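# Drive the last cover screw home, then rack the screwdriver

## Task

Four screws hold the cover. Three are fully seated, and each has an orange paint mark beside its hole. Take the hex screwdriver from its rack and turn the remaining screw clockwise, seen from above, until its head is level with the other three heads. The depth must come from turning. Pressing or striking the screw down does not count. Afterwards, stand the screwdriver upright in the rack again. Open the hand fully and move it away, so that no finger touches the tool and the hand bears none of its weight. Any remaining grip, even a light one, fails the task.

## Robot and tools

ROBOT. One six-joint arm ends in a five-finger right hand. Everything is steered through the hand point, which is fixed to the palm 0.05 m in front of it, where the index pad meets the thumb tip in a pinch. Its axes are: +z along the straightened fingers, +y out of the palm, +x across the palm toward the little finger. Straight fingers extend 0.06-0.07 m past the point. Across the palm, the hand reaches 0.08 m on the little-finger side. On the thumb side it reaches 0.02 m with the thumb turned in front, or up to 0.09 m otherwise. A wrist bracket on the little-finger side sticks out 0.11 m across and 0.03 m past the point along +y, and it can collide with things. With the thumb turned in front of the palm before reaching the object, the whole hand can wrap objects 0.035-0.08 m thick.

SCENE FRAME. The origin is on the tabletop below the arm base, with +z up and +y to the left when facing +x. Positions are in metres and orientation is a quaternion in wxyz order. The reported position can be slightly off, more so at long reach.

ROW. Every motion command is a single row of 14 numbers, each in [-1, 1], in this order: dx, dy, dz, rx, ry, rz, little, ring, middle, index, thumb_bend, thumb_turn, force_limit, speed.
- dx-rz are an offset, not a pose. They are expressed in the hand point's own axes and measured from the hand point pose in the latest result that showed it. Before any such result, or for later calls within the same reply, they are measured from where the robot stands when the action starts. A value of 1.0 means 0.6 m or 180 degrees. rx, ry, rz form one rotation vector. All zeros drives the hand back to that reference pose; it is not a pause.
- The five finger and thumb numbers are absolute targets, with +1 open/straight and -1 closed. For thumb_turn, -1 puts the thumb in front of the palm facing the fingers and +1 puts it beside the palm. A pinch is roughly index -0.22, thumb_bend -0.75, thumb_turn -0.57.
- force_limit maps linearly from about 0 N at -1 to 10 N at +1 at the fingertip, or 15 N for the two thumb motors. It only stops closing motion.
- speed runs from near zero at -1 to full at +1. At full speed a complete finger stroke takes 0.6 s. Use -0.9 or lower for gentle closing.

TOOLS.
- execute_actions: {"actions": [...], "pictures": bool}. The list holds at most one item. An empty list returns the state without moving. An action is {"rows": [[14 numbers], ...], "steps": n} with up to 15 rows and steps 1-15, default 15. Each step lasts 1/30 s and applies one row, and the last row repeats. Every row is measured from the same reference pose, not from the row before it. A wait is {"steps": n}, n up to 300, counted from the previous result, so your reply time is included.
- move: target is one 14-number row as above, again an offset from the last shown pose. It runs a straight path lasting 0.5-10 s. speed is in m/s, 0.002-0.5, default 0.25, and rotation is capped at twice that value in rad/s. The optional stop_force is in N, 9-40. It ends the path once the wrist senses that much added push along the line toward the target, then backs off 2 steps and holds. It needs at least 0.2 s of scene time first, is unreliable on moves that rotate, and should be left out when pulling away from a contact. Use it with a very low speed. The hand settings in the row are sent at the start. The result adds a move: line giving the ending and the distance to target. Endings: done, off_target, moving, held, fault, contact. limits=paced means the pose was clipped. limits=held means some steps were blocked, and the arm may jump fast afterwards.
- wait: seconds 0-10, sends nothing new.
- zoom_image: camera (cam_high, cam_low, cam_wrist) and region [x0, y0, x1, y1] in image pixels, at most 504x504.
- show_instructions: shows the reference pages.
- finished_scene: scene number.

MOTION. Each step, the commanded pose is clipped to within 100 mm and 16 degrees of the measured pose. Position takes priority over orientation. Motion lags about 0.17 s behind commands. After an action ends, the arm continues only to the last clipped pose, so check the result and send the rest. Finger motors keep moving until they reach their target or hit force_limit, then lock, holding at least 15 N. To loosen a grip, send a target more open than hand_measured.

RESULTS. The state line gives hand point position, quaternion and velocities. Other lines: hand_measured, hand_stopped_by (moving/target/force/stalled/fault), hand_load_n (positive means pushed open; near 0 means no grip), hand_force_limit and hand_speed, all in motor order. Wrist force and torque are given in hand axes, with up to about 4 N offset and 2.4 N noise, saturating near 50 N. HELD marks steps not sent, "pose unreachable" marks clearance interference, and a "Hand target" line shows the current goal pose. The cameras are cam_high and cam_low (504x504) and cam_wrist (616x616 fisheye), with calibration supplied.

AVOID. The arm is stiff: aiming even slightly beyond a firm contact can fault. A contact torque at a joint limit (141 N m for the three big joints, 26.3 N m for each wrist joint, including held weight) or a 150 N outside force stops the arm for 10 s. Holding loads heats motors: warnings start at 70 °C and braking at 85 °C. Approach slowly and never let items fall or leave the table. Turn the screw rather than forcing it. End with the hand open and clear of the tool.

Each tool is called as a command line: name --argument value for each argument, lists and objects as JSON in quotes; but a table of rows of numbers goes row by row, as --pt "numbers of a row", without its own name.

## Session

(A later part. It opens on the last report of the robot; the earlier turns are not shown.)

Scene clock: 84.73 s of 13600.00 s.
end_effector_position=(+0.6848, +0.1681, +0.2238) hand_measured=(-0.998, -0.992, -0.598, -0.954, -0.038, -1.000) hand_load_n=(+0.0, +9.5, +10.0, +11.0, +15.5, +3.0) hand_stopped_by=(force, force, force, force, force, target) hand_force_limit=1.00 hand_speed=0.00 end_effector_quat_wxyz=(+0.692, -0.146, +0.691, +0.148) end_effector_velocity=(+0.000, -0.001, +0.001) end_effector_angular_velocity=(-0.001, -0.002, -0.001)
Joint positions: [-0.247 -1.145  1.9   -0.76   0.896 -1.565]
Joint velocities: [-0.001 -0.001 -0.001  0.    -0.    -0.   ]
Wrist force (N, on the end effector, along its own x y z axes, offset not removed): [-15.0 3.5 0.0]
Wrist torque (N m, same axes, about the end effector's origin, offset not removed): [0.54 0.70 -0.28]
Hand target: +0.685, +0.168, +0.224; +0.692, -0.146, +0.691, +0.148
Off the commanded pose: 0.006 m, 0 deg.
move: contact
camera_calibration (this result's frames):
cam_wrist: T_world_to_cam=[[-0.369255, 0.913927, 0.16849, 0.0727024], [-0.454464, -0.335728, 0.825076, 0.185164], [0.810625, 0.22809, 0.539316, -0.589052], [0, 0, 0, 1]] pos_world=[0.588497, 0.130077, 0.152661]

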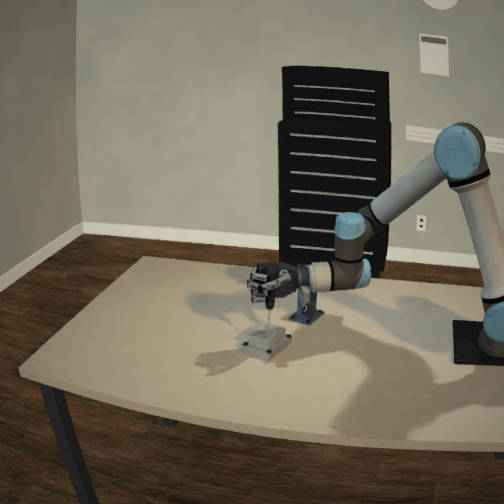

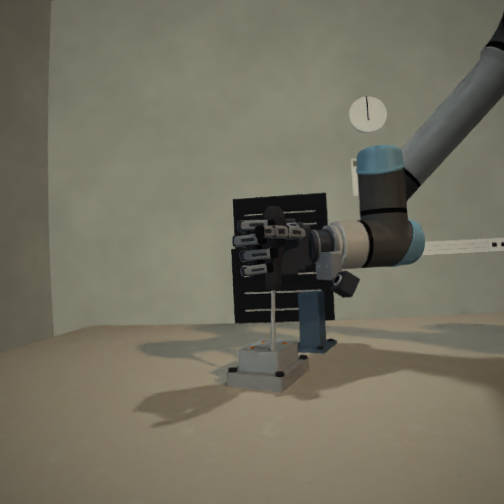

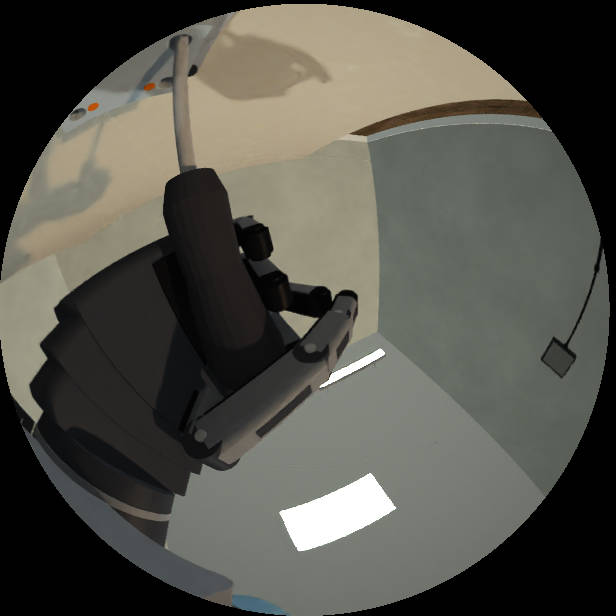

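move --target '[-0.002,-0.0013,0.0014,0,0,0,-1,-1,-1,-1,-1,-1,1,0]' --speed 0.005

move --target '[0.012,0,0,0,0,0,-1,-1,-1,-1,-1,-1,1,0]' --speed 0.002 --stop_force 9

Scene clock: 86.63 s of 13600.00 s.
end_effector_position=(+0.6858, +0.1679, +0.2250) hand_measured=(-0.998, -0.992, -0.598, -0.954, -0.038, -1.000) hand_load_n=(+0.0, +9.5, +10.0, +11.5, +15.5, +2.0) hand_stopped_by=(force, force, force, force, force, target) hand_force_limit=1.00 hand_speed=0.00 end_effector_quat_wxyz=(+0.692, -0.146, +0.691, +0.148) end_effector_velocity=(+0.001, -0.001, +0.001) end_effector_angular_velocity=(+0.000, +0.000, -0.001)
Joint positions: [-0.247 -1.145  1.896 -0.756  0.895 -1.565]
Joint velocities: [-0.001  0.    -0.002  0.003  0.001 -0.   ]
Wrist force (N, on the end effector, along its own x y z axes, offset not removed): [1.9 3.7 0.6]
Wrist torque (N m, same axes, about the end effector's origin, offset not removed): [0.68 -0.25 0.15]
Hand target: +0.686, +0.168, +0.225; +0.692, -0.146, +0.691, +0.148
Off the commanded pose: 0.000 m, 0 deg.
move: done
camera_calibration (this result's frames):
cam_wrist: T_world_to_cam=[[-0.369395, 0.913869, 0.168495, 0.0731974], [-0.454405, -0.335799, 0.825079, 0.18457], [0.810594, 0.228215, 0.539309, -0.590392], [0, 0, 0, 1]] pos_world=[0.589477, 0.129822, 0.153786]

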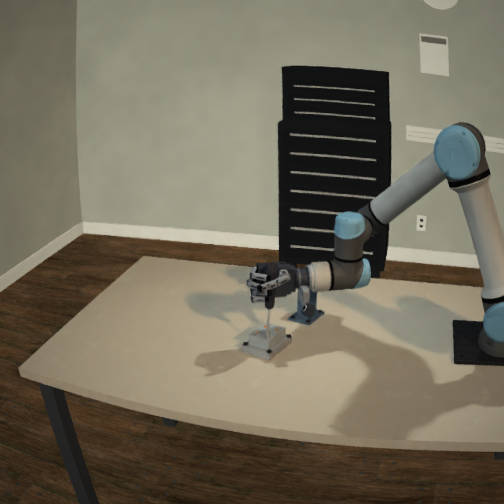

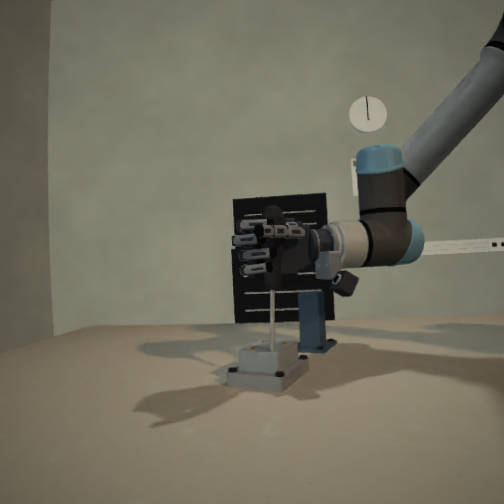

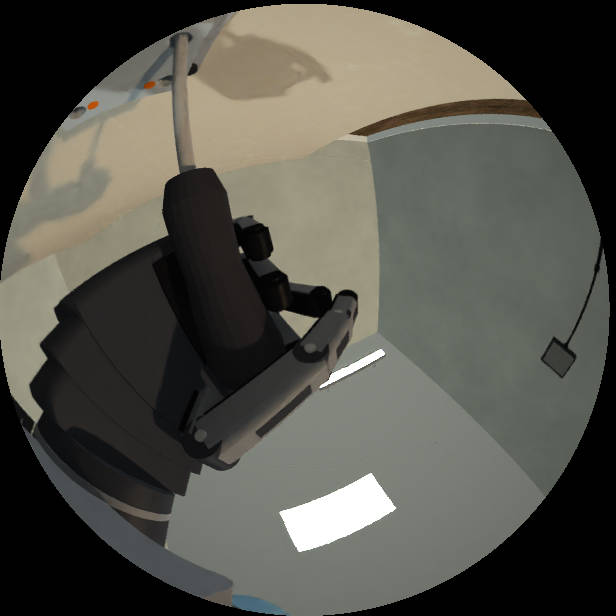

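Scene clock: 87.67 s of 13600.00 s.
end_effector_position=(+0.6858, +0.1678, +0.2237) hand_measured=(-0.998, -0.992, -0.598, -0.954, -0.038, -1.000) hand_load_n=(+0.0, +9.5, +10.0, +11.5, +15.5, +3.0) hand_stopped_by=(force, force, force, force, force, target) hand_force_limit=1.00 hand_speed=0.00 end_effector_quat_wxyz=(+0.692, -0.146, +0.691, +0.148) end_effector_velocity=(+0.000, +0.000, +0.001) end_effector_angular_velocity=(-0.000, -0.001, +0.000)
Joint positions: [-0.247 -1.142  1.897 -0.76   0.895 -1.565]
Joint velocities: [ 0.    -0.001 -0.    -0.     0.     0.   ]
Wrist force (N, on the end effector, along its own x y z axes, offset not removed): [-14.7 2.6 0.5]
Wrist torque (N m, same axes, about the end effector's origin, offset not removed): [0.36 0.65 -0.33]
Hand target: +0.686, +0.168, +0.224; +0.692, -0.146, +0.691, +0.148
Off the commanded pose: 0.006 m, 0 deg.
move: contact
camera_calibration (this result's frames):
cam_wrist: T_world_to_cam=[[-0.369439, 0.91389, 0.168287, 0.0735215], [-0.454691, -0.335718, 0.824954, 0.185821], [0.810414, 0.228252, 0.539565, -0.58969], [0, 0, 0, 1]] pos_world=[0.589546, 0.129791, 0.15251]

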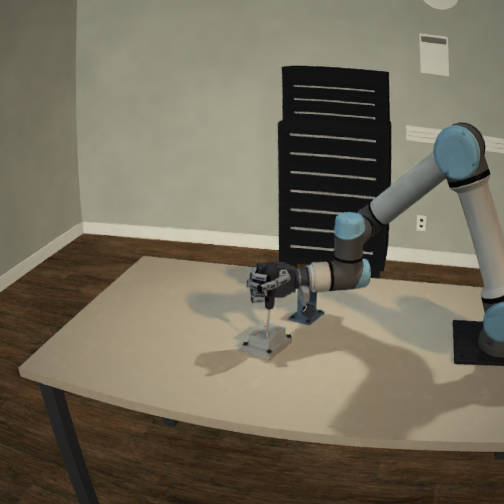

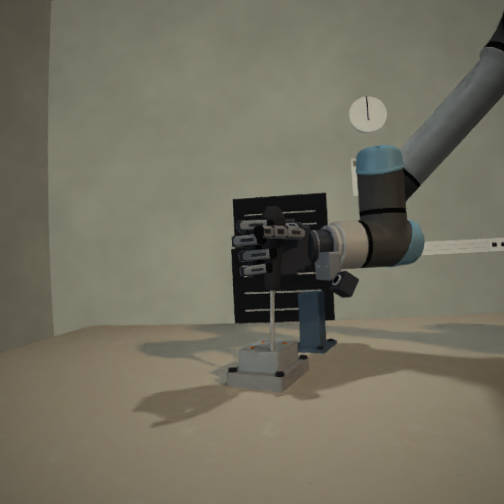

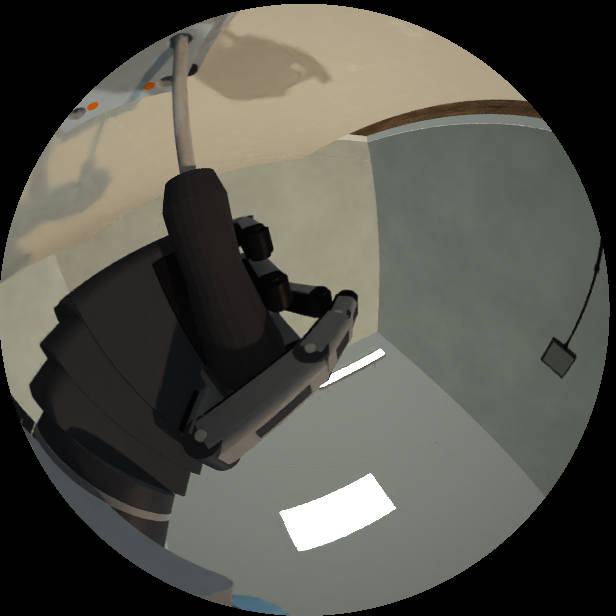

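move --target '[0.0008,-0.0088,0.0060,0.0417,0,0,-1,-1,-1,-1,-1,-1,1,0]' --speed 0.01

move --target '[0.008,0,0,0,0,0,-1,-1,-1,-1,-1,-1,1,0]' --speed 0.002 --stop_force 12

Scene clock: 95.47 s of 13600.00 s.
end_effector_position=(+0.6913, +0.1645, +0.2233) hand_measured=(-0.998, -0.992, -0.598, -0.954, -0.038, -1.000) hand_load_n=(+0.0, +9.0, +10.0, +11.5, +15.5, +4.0) hand_stopped_by=(force, force, force, force, force, target) hand_force_limit=1.00 hand_speed=0.00 end_effector_quat_wxyz=(+0.701, -0.100, +0.699, +0.102) end_effector_velocity=(+0.000, -0.001, -0.000) end_effector_angular_velocity=(+0.000, +0.000, -0.007)
Joint positions: [-0.201 -1.164  1.933 -0.773  1.071 -1.565]
Joint velocities: [ 0.002 -0.001  0.001 -0.     0.009 -0.   ]
Wrist force (N, on the end effector, along its own x y z axes, offset not removed): [-26.3 2.1 -0.8]
Wrist torque (N m, same axes, about the end effector's origin, offset not removed): [0.21 1.15 -0.46]
Hand target: +0.691, +0.165, +0.223; +0.701, -0.100, +0.699, +0.102
Off the commanded pose: 0.000 m, 0 deg.
move: done
camera_calibration (this result's frames):
cam_wrist: T_world_to_cam=[[-0.247535, 0.954094, 0.168617, -0.0123141], [-0.494263, -0.274034, 0.82499, 0.204745], [0.833325, 0.120873, 0.539407, -0.591232], [0, 0, 0, 1]] pos_world=[0.590838, 0.13932, 0.152078]

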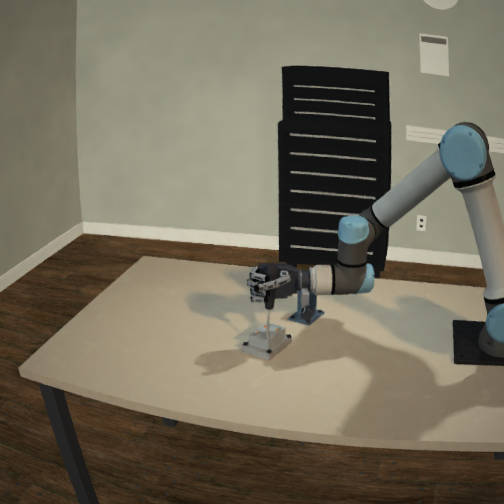

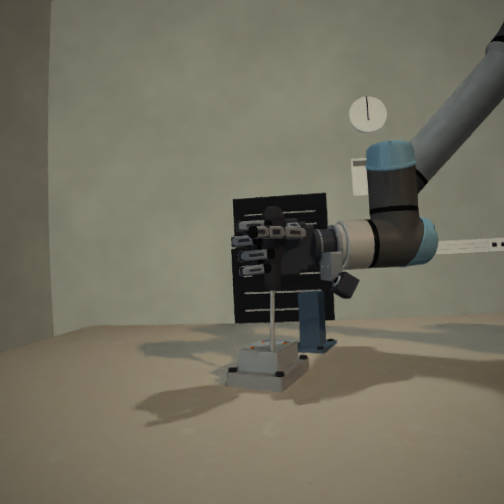

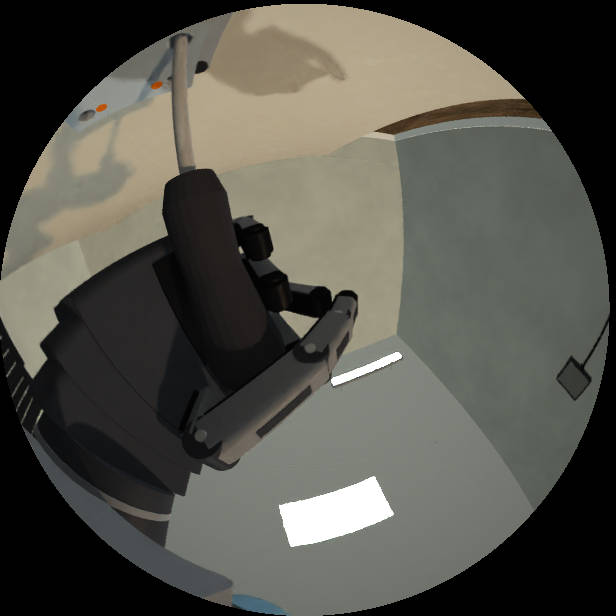

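Scene clock: 96.17 s of 13600.00 s.
end_effector_position=(+0.6913, +0.1646, +0.2227) hand_measured=(-0.998, -0.992, -0.598, -0.954, -0.038, -1.000) hand_load_n=(+0.0, +8.5, +10.0, +11.5, +15.0, +4.5) hand_stopped_by=(force, force, force, force, force, target) hand_force_limit=1.00 hand_speed=0.00 end_effector_quat_wxyz=(+0.701, -0.101, +0.699, +0.102) end_effector_velocity=(-0.000, +0.000, +0.001) end_effector_angular_velocity=(-0.000, -0.001, +0.000)
Joint positions: [-0.201 -1.163  1.934 -0.775  1.071 -1.565]
Joint velocities: [ 0.001 -0.001  0.     0.     0.001  0.   ]
Wrist force (N, on the end effector, along its own x y z axes, offset not removed): [-41.4 3.9 -0.7]
Wrist torque (N m, same axes, about the end effector's origin, offset not removed): [0.35 2.24 -0.77]
Hand target: +0.691, +0.165, +0.223; +0.701, -0.101, +0.699, +0.102
Off the commanded pose: 0.004 m, 0 deg.
move: contact
camera_calibration (this result's frames):
cam_wrist: T_world_to_cam=[[-0.247637, 0.954088, 0.168497, -0.0121498], [-0.494464, -0.274017, 0.824876, 0.205422], [0.833175, 0.120954, 0.539619, -0.59088], [0, 0, 0, 1]] pos_world=[0.590872, 0.139351, 0.15145]

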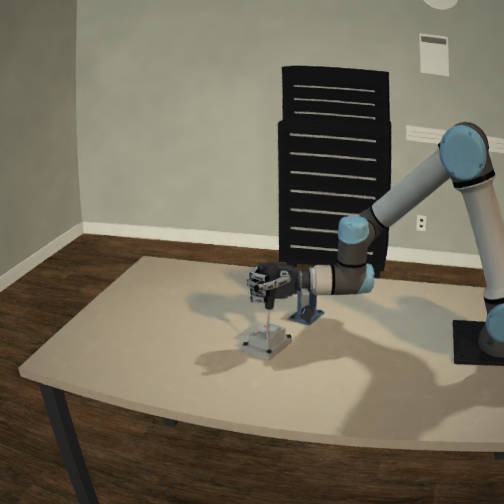

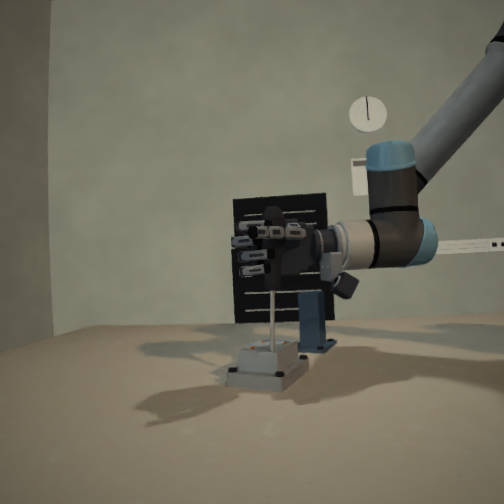

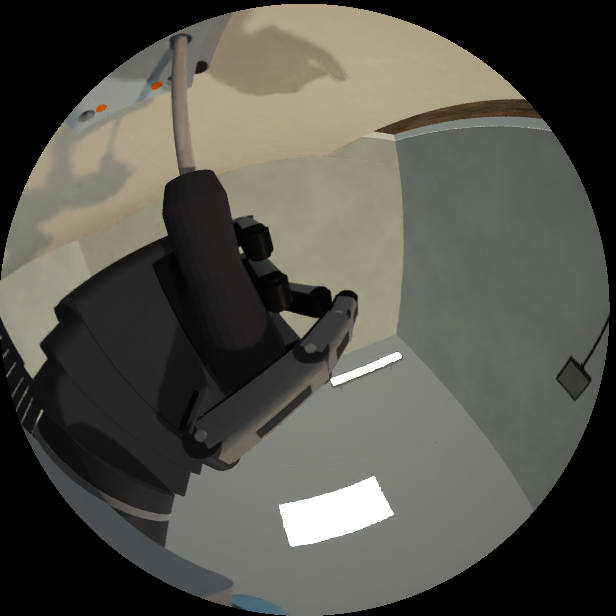

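move --target '[-0.002,-0.0088,0.0060,0.0417,0,0,-1,-1,-1,-1,-1,-1,1,0]' --speed 0.02

move --target '[0.01,0,0,0,0,0,-1,-1,-1,-1,-1,-1,1,0]' --speed 0.002 --stop_force 9

Scene clock: 100.47 s of 13600.00 s.
end_effector_position=(+0.6962, +0.1606, +0.2239) hand_measured=(-0.998, -0.992, -0.598, -0.954, -0.038, -1.000) hand_load_n=(+0.0, +7.5, +10.0, +11.5, +15.5, +2.0) hand_stopped_by=(force, force, force, force, force, target) hand_force_limit=1.00 hand_speed=0.00 end_effector_quat_wxyz=(+0.706, -0.055, +0.704, +0.057) end_effector_velocity=(+0.000, -0.000, -0.000) end_effector_angular_velocity=(+0.000, +0.000, -0.010)
Joint positions: [-0.148 -1.178  1.954 -0.779  1.254 -1.566]
Joint velocities: [ 0.005 -0.     0.001 -0.     0.015 -0.   ]
Wrist force (N, on the end effector, along its own x y z axes, offset not removed): [1.4 2.5 0.6]
Wrist torque (N m, same axes, about the end effector's origin, offset not removed): [0.45 -0.14 0.18]
Hand target: +0.696, +0.161, +0.224; +0.706, -0.054, +0.704, +0.056
Off the commanded pose: 0.000 m, 0 deg.
move: done
camera_calibration (this result's frames):
cam_wrist: T_world_to_cam=[[-0.12223, 0.978034, 0.168848, -0.0985672], [-0.525529, -0.208095, 0.824934, 0.216797], [0.84195, 0.0120973, 0.539421, -0.583737], [0, 0, 0, 1]] pos_world=[0.593362, 0.148578, 0.152679]

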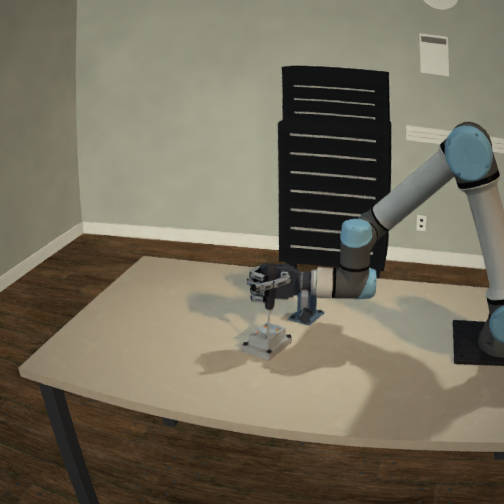

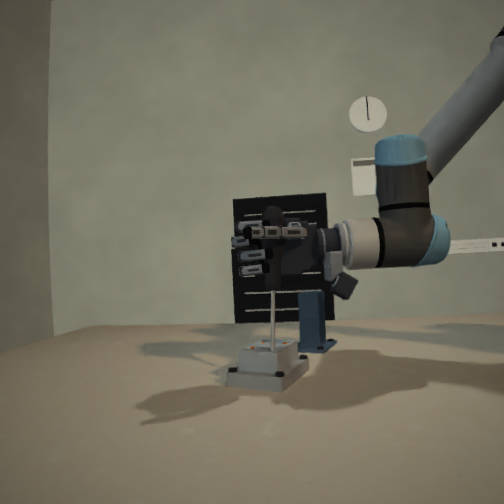

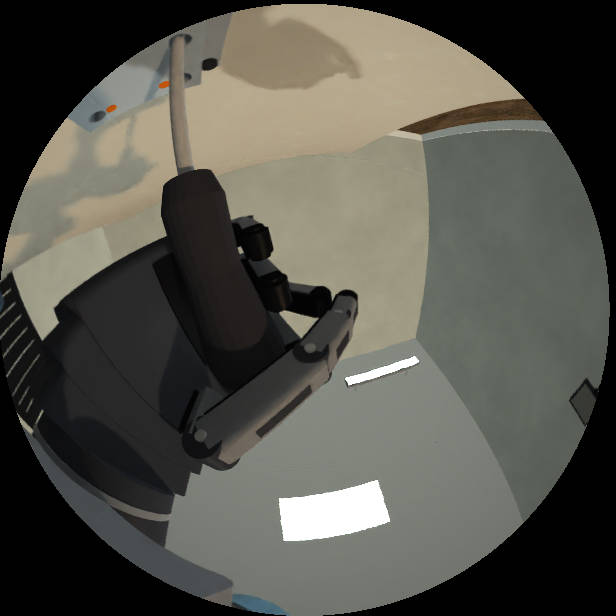

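Scene clock: 102.50 s of 13600.00 s.
end_effector_position=(+0.6963, +0.1606, +0.2207) hand_measured=(-0.998, -0.992, -0.598, -0.954, -0.038, -1.000) hand_load_n=(+0.0, +7.5, +10.0, +12.0, +15.5, +3.0) hand_stopped_by=(force, force, force, force, force, target) hand_force_limit=1.00 hand_speed=0.00 end_effector_quat_wxyz=(+0.706, -0.055, +0.704, +0.057) end_effector_velocity=(-0.000, +0.000, +0.001) end_effector_angular_velocity=(-0.000, -0.000, +0.000)
Joint positions: [-0.148 -1.172  1.956 -0.788  1.254 -1.566]
Joint velocities: [ 0.001 -0.001 -0.     0.     0.    -0.   ]
Wrist force (N, on the end effector, along its own x y z axes, offset not removed): [-13.2 2.5 0.9]
Wrist torque (N m, same axes, about the end effector's origin, offset not removed): [0.29 0.66 -0.26]
Hand target: +0.696, +0.161, +0.221; +0.706, -0.055, +0.704, +0.057
Off the commanded pose: 0.003 m, 0 deg.
move: contact
camera_calibration (this result's frames):
cam_wrist: T_world_to_cam=[[-0.122302, 0.978043, 0.168744, -0.0979495], [-0.525828, -0.20805, 0.824754, 0.219704], [0.841752, 0.012139, 0.539728, -0.581983], [0, 0, 0, 1]] pos_world=[0.593432, 0.148573, 0.149439]

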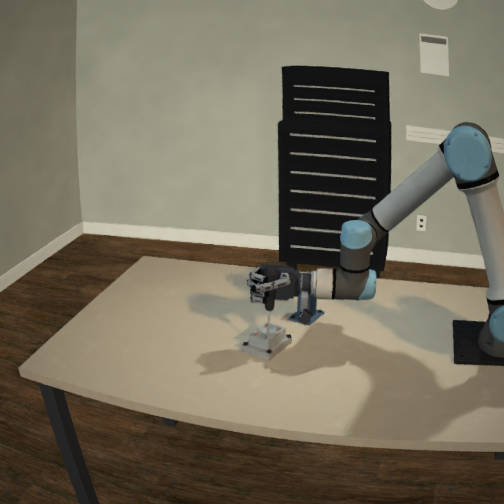

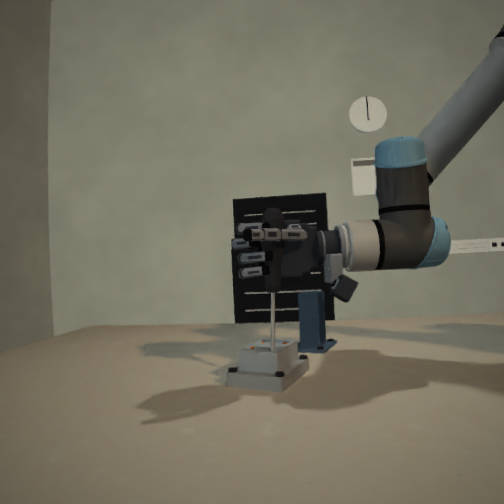

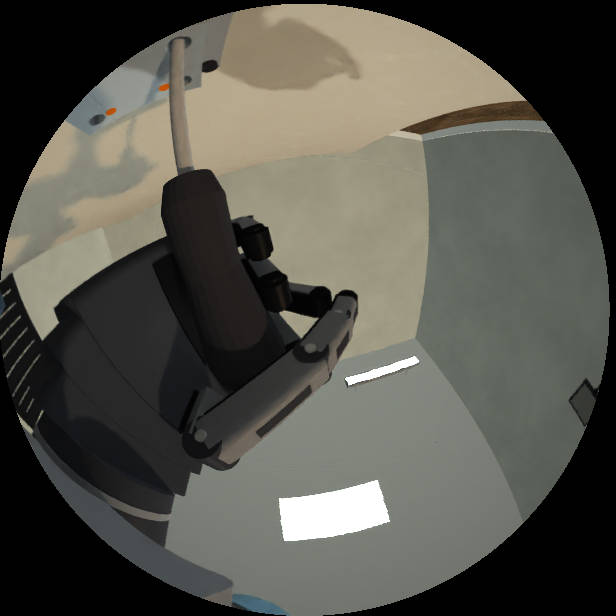

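move --target '[-0.0006,-0.0392,0.0183,0.1667,0,0,-1,-1,-1,-1,-1,-1,1,0]' --speed 0.1

move --target '[0,-0.0182,0.0109,0.0833,0,0,-1,-1,-1,-1,-1,-1,1,0]' --speed 0.1

move --target '[-0.009,0,0,0,0,0,-1,-1,-1,-1,-1,-1,1,0]' --speed 0.03

move --target '[0,0.0287,-0.0786,-0.3330,0,0,-1,-1,-1,-1,-1,-1,1,0]' --speed 0.25

zoom_image --camera "cam_wrist" --region '[150,0,230,70]'

zoom_image --camera "cam_low" --region '[255,335,295,365]'

Scene clock: 107.30 s of 13600.00 s.
end_effector_position=(+0.7108, +0.1392, +0.2210) hand_measured=(-0.998, -0.992, -0.598, -0.954, -0.038, -1.000) hand_load_n=(+0.0, +7.0, +10.0, +12.0, +15.5, +2.0) hand_stopped_by=(force, force, force, force, force, target) hand_force_limit=1.00 hand_speed=0.00 end_effector_quat_wxyz=(+0.696, +0.129, +0.695, -0.127) end_effector_velocity=(+0.001, -0.001, +0.000) end_effector_angular_velocity=(+0.000, -0.001, -0.015)
Joint positions: [ 0.094 -1.128  1.882 -0.756  2.018 -1.566]
Joint velocities: [ 0.006  0.004 -0.007  0.003  0.021  0.   ]
Wrist force (N, on the end effector, along its own x y z axes, offset not removed): [-1.9 0.7 3.0]
Wrist torque (N m, same axes, about the end effector's origin, offset not removed): [0.11 0.13 -0.26]
Hand target: +0.711, +0.139, +0.221; +0.696, +0.130, +0.695, -0.127
Off the commanded pose: 0.000 m, 0 deg.
move: done
camera_calibration (this result's frames):
cam_wrist: T_world_to_cam=[[0.381559, 0.908609, 0.169832, -0.424067], [-0.55897, 0.0804772, 0.825273, 0.205912], [0.736183, -0.409821, 0.538592, -0.460167], [0, 0, 0, 1]] pos_world=[0.615672, 0.180154, 0.149928]

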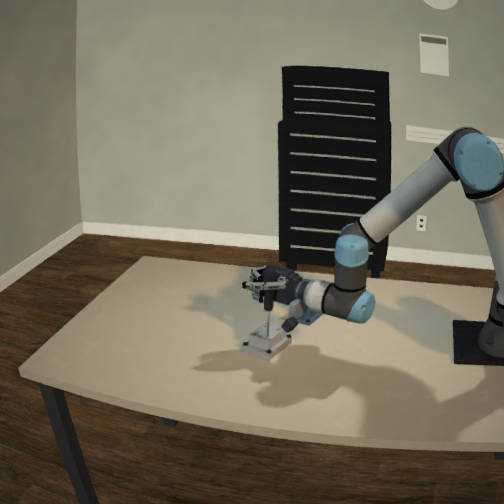

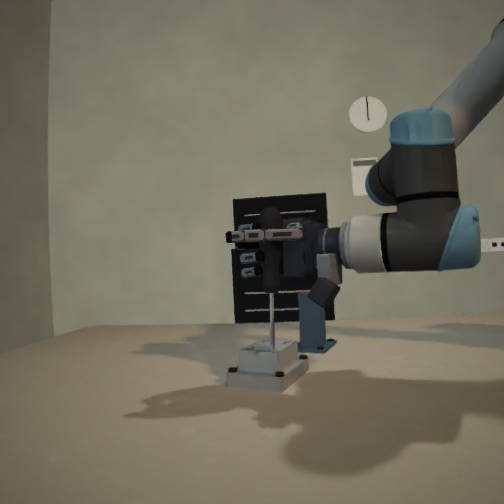

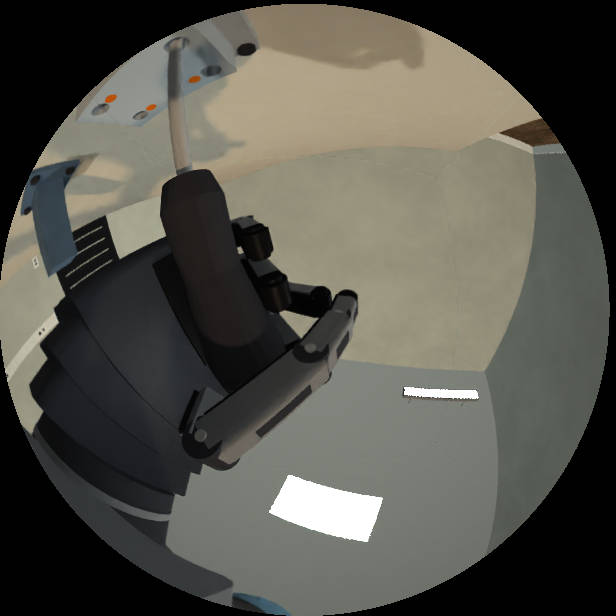

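Scene clock: 109.03 s of 13600.00 s.
end_effector_position=(+0.7131, +0.1268, +0.2210) hand_measured=(-0.998, -0.992, -0.598, -0.954, -0.038, -1.000) hand_load_n=(+0.0, +7.0, +10.0, +12.0, +15.5, +1.5) hand_stopped_by=(force, force, force, force, force, target) hand_force_limit=1.00 hand_speed=0.00 end_effector_quat_wxyz=(+0.674, +0.218, +0.672, -0.216) end_effector_velocity=(+0.000, +0.000, -0.000) end_effector_angular_velocity=(+0.001, +0.001, -0.014)
Joint positions: [ 0.194 -1.057  1.762 -0.706  2.378 -1.566]
Joint velocities: [ 0.006  0.005 -0.009  0.005  0.02   0.001]
Wrist force (N, on the end effector, along its own x y z axes, offset not removed): [0.6 -0.3 1.2]
Wrist torque (N m, same axes, about the end effector's origin, offset not removed): [0.18 -0.22 -0.26]
Hand target: +0.713, +0.127, +0.221; +0.673, +0.219, +0.672, -0.216
Off the commanded pose: 0.000 m, 0 deg.
move: done
camera_calibration (this result's frames):
cam_wrist: T_world_to_cam=[[0.60224, 0.779977, 0.170123, -0.554726], [-0.519192, 0.220797, 0.825644, 0.161969], [0.606421, -0.585563, 0.537931, -0.351935], [0, 0, 0, 1]] pos_world=[0.631592, 0.190831, 0.14996]

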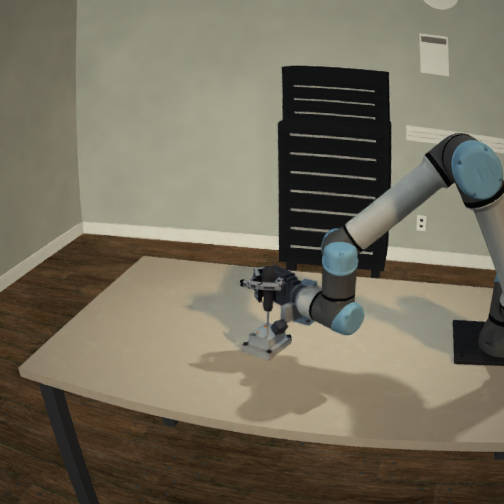

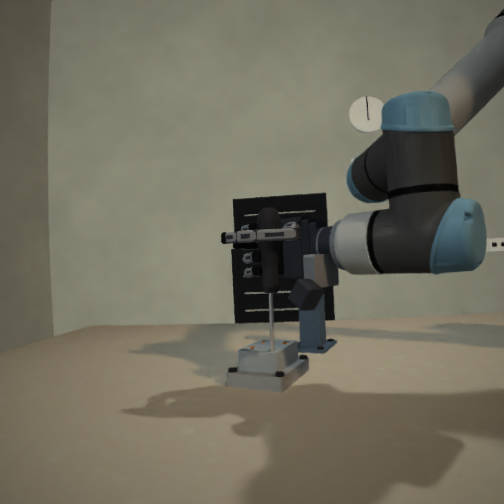

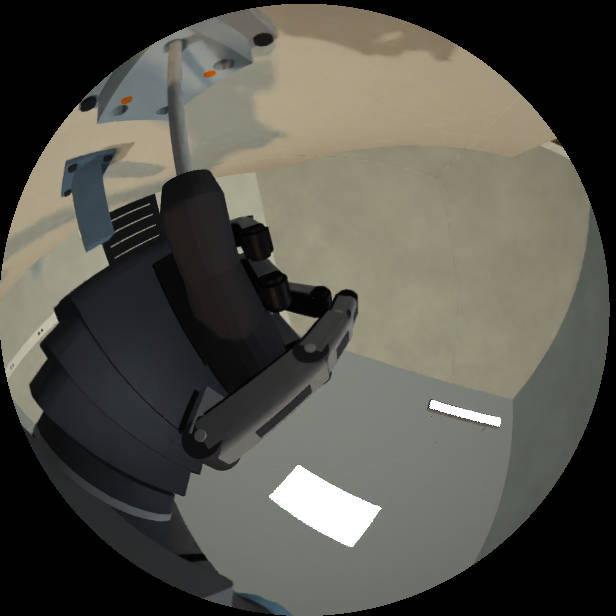

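Scene clock: 109.73 s of 13600.00 s.
end_effector_position=(+0.7131, +0.1268, +0.2260) hand_measured=(-0.998, -0.992, -0.598, -0.954, -0.038, -1.000) hand_load_n=(+0.0, +7.5, +10.0, +11.5, +15.5, +2.5) hand_stopped_by=(force, force, force, force, force, target) hand_force_limit=1.00 hand_speed=0.00 end_effector_quat_wxyz=(+0.674, +0.218, +0.672, -0.216) end_effector_velocity=(-0.000, -0.001, +0.003) end_effector_angular_velocity=(-0.000, +0.000, -0.002)
Joint positions: [ 0.194 -1.065  1.759 -0.695  2.378 -1.566]
Joint velocities: [-0.001 -0.004 -0.001  0.006  0.    -0.   ]
Wrist force (N, on the end effector, along its own x y z axes, offset not removed): [0.5 3.4 0.9]
Wrist torque (N m, same axes, about the end effector's origin, offset not removed): [0.58 -0.04 0.09]
Hand target: +0.713, +0.127, +0.226; +0.674, +0.218, +0.672, -0.216
Off the commanded pose: 0.000 m, 0 deg.
move: done
camera_calibration (this result's frames):
cam_wrist: T_world_to_cam=[[0.602131, 0.780048, 0.170185, -0.555577], [-0.519267, 0.220701, 0.825623, 0.157837], [0.606466, -0.585504, 0.537944, -0.354631], [0, 0, 0, 1]] pos_world=[0.631561, 0.190904, 0.155008]

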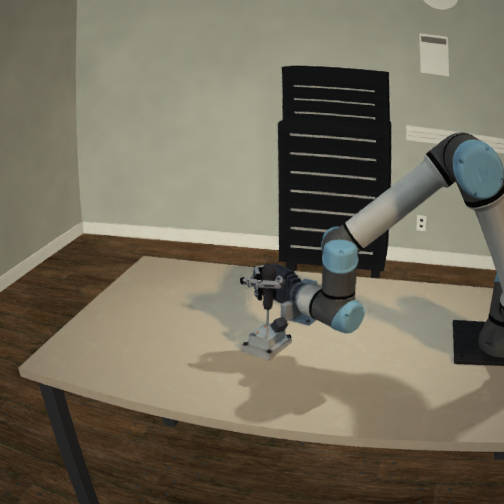

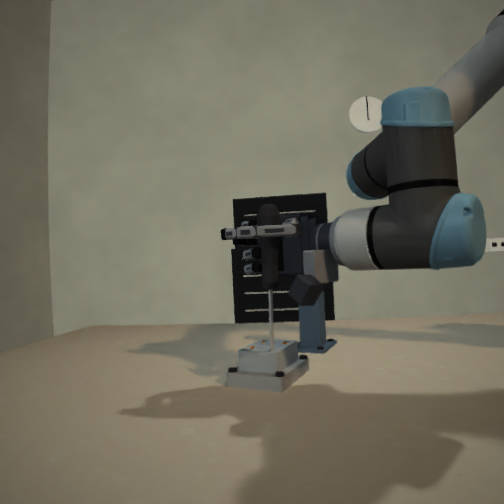

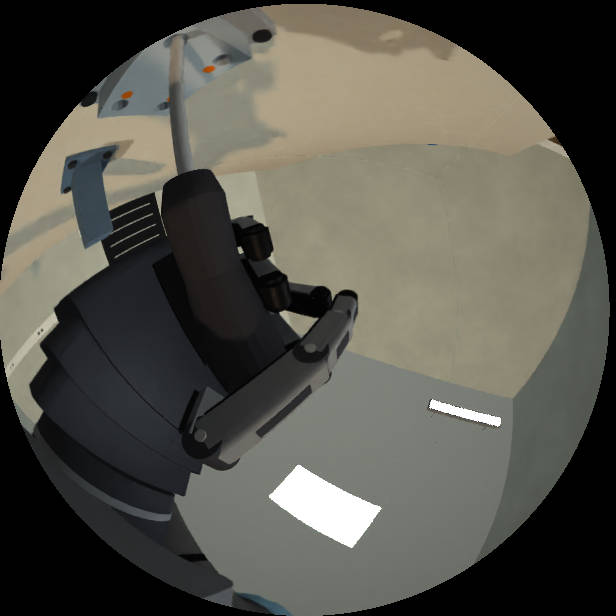

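Scene clock: 112.40 s of 13600.00 s.
end_effector_position=(+0.6846, +0.1682, +0.2260) hand_measured=(-0.998, -0.992, -0.598, -0.954, -0.038, -1.000) hand_load_n=(+0.0, +9.0, +10.0, +11.0, +15.5, +2.0) hand_stopped_by=(force, force, force, force, force, target) hand_force_limit=1.00 hand_speed=0.00 end_effector_quat_wxyz=(+0.692, -0.147, +0.691, +0.148) end_effector_velocity=(-0.000, +0.000, -0.000) end_effector_angular_velocity=(-0.001, +0.002, +0.015)
Joint positions: [-0.248 -1.148  1.898 -0.756  0.892 -1.565]
Joint velocities: [-0.004  0.004 -0.007  0.005 -0.019 -0.002]
Wrist force (N, on the end effector, along its own x y z axes, offset not removed): [1.6 2.2 0.2]
Wrist torque (N m, same axes, about the end effector's origin, offset not removed): [0.37 -0.16 0.14]
Hand target: +0.685, +0.168, +0.226; +0.692, -0.148, +0.690, +0.149
Off the commanded pose: 0.000 m, 0 deg.
move: done
camera_calibration (this result's frames):
cam_wrist: T_world_to_cam=[[-0.37213, 0.912891, 0.167778, 0.0745121], [-0.454371, -0.336788, 0.824694, 0.183491], [0.809361, 0.230661, 0.54012, -0.589788], [0, 0, 0, 1]] pos_world=[0.588453, 0.129817, 0.154731]

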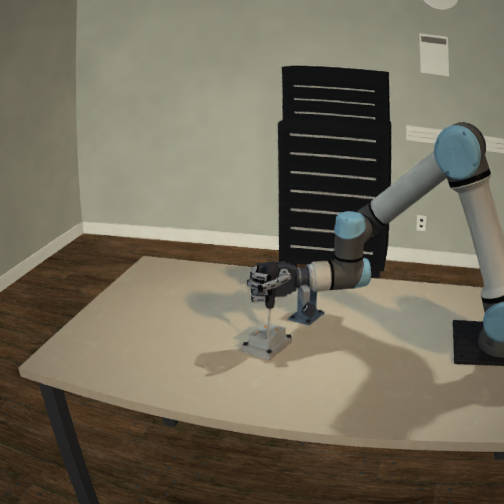

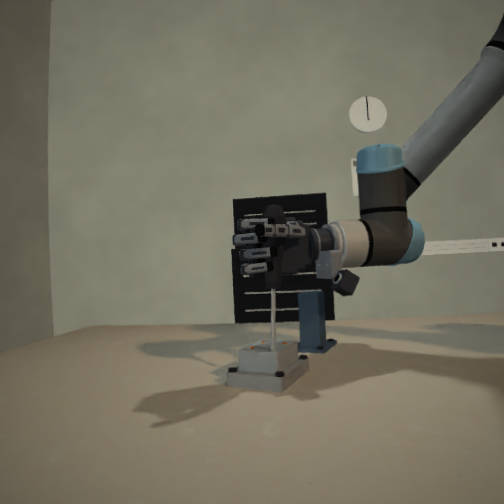

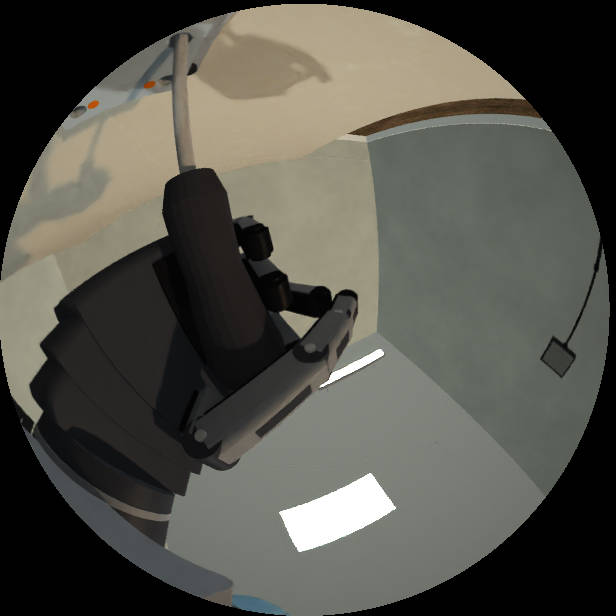

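Region (150, 0, 230, 70) of cam_wrist's 616x616 image, scaled by 6.300, with more detail than that image has; it fills the top 441 rows of this view, and the rest is white.

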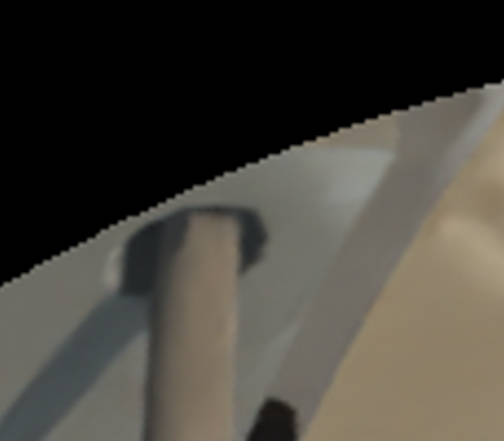

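Region (255, 335, 295, 365) of cam_low's 504x504 image, scaled by 12.600, with more detail than that image has; it fills the top 378 rows of this view, and the rest is white.

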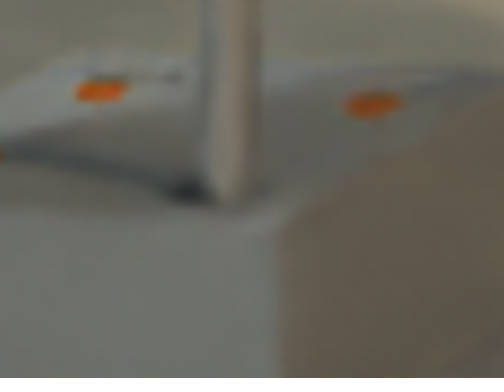

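move --target '[0,-0.0017,0.0025,0,0,0,-1,-1,-1,-1,-1,-1,1,0]' --speed 0.005

zoom_image --camera "cam_wrist" --region '[150,0,230,70]'

zoom_image --camera "cam_low" --region '[255,335,295,365]'

move --target '[0.014,0,0,0,0,0,-1,-1,-1,-1,-1,-1,1,0]' --speed 0.002 --stop_force 9

Scene clock: 114.93 s of 13600.00 s.
end_effector_position=(+0.6863, +0.1678, +0.2260) hand_measured=(-0.998, -0.992, -0.598, -0.954, -0.038, -1.000) hand_load_n=(+0.0, +9.0, +10.0, +11.0, +15.5, +2.0) hand_stopped_by=(force, force, force, force, force, target) hand_force_limit=1.00 hand_speed=0.00 end_effector_quat_wxyz=(+0.692, -0.147, +0.691, +0.148) end_effector_velocity=(+0.001, -0.000, +0.000) end_effector_angular_velocity=(-0.000, -0.001, -0.001)
Joint positions: [-0.248 -1.144  1.893 -0.754  0.892 -1.565]
Joint velocities: [ 0.     0.001 -0.003  0.001  0.001  0.   ]
Wrist force (N, on the end effector, along its own x y z axes, offset not removed): [1.1 1.8 2.6]
Wrist torque (N m, same axes, about the end effector's origin, offset not removed): [0.27 -0.18 0.06]
Hand target: +0.686, +0.168, +0.226; +0.692, -0.147, +0.691, +0.148
Off the commanded pose: 0.000 m, 0 deg.
move: done
camera_calibration (this result's frames):
cam_wrist: T_world_to_cam=[[-0.372224, 0.912882, 0.167619, 0.07553], [-0.454392, -0.336707, 0.824716, 0.184142], [0.809307, 0.230814, 0.540137, -0.591053], [0, 0, 0, 1]] pos_world=[0.59013, 0.129475, 0.154724]

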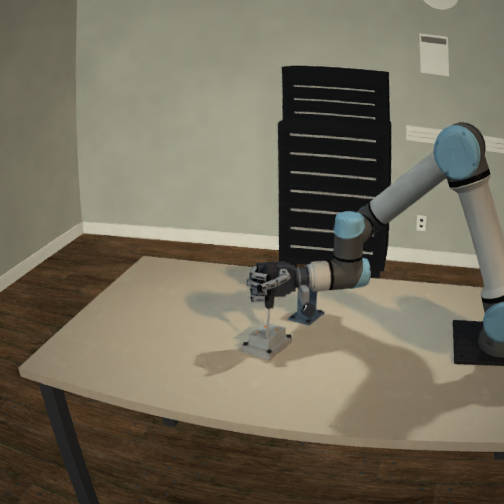

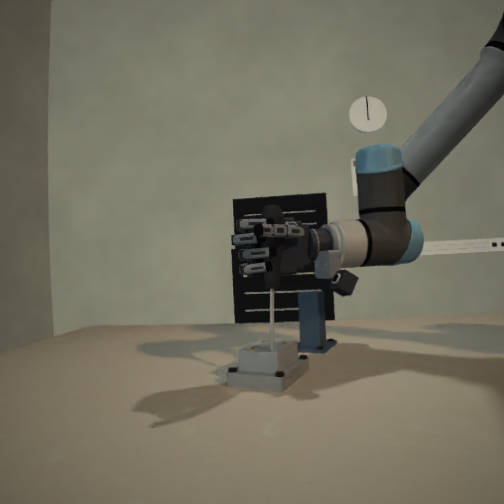

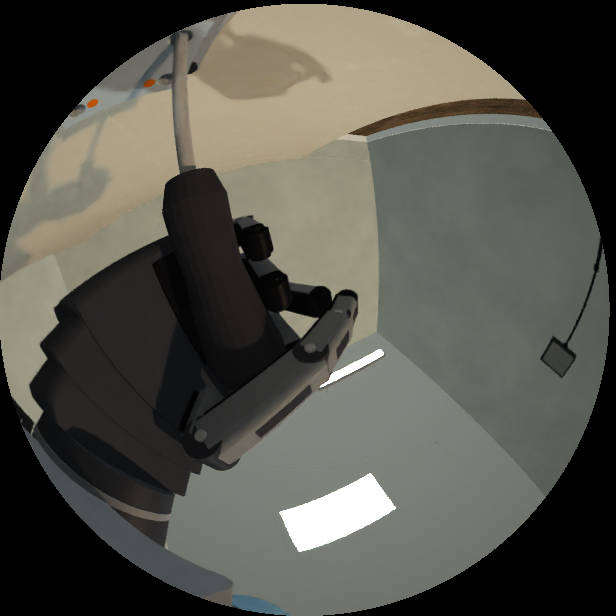

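Region (150, 0, 230, 70) of cam_wrist's 616x616 image, scaled by 6.300, with more detail than that image has; it fills the top 441 rows of this view, and the rest is white.

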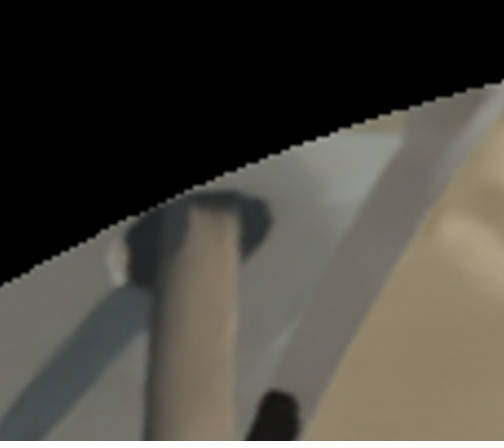

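Region (255, 335, 295, 365) of cam_low's 504x504 image, scaled by 12.600, with more detail than that image has; it fills the top 378 rows of this view, and the rest is white.

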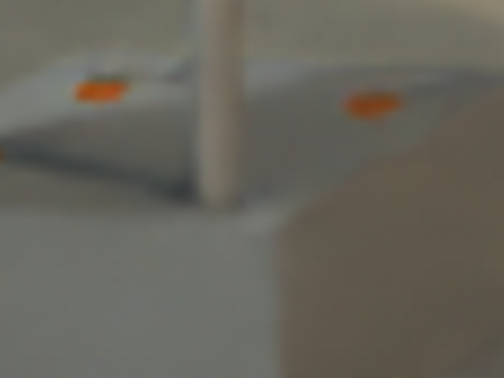

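Scene clock: 116.60 s of 13600.00 s.
end_effector_position=(+0.6863, +0.1678, +0.2235) hand_measured=(-0.998, -0.992, -0.598, -0.954, -0.038, -1.000) hand_load_n=(+0.0, +9.0, +10.0, +11.0, +15.5, +2.5) hand_stopped_by=(force, force, force, force, force, target) hand_force_limit=1.00 hand_speed=0.00 end_effector_quat_wxyz=(+0.693, -0.147, +0.690, +0.148) end_effector_velocity=(+0.000, -0.001, +0.000) end_effector_angular_velocity=(-0.000, -0.001, -0.001)
Joint positions: [-0.248 -1.14   1.895 -0.761  0.892 -1.565]
Joint velocities: [-0.    -0.001  0.    -0.001  0.001  0.   ]
Wrist force (N, on the end effector, along its own x y z axes, offset not removed): [-13.8 2.0 0.5]
Wrist torque (N m, same axes, about the end effector's origin, offset not removed): [0.41 0.63 -0.29]
Hand target: +0.686, +0.168, +0.224; +0.693, -0.147, +0.690, +0.148
Off the commanded pose: 0.006 m, 0 deg.
move: contact
camera_calibration (this result's frames):
cam_wrist: T_world_to_cam=[[-0.372286, 0.912891, 0.167433, 0.0760488], [-0.454638, -0.336646, 0.824605, 0.186423], [0.80914, 0.230867, 0.540364, -0.589665], [0, 0, 0, 1]] pos_world=[0.590188, 0.129468, 0.152176]

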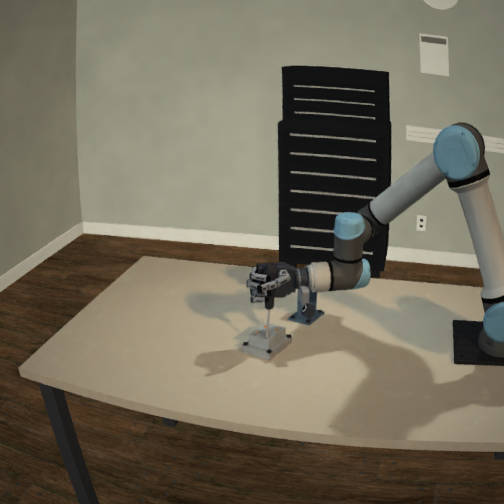

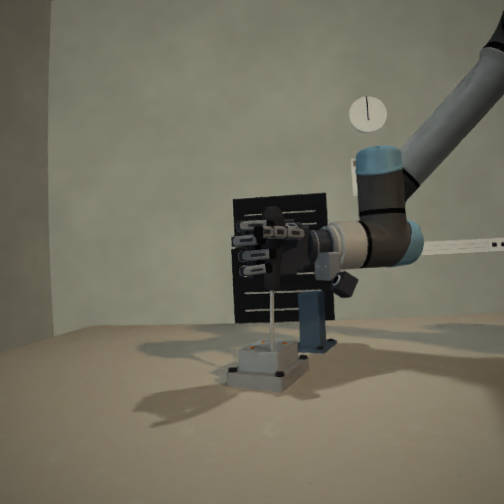

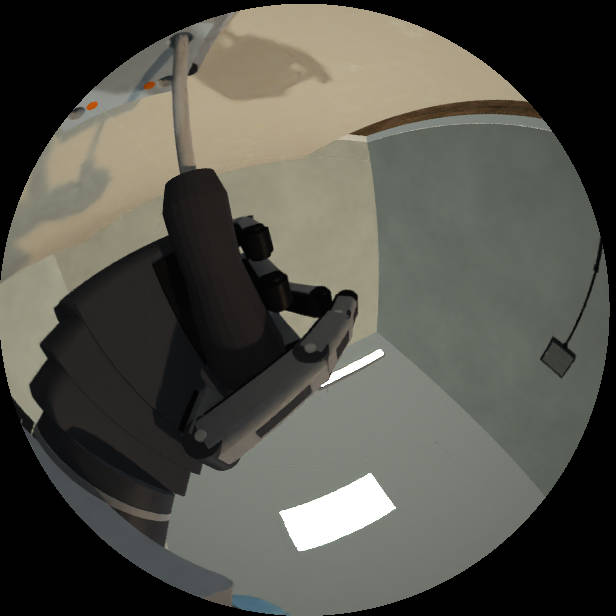

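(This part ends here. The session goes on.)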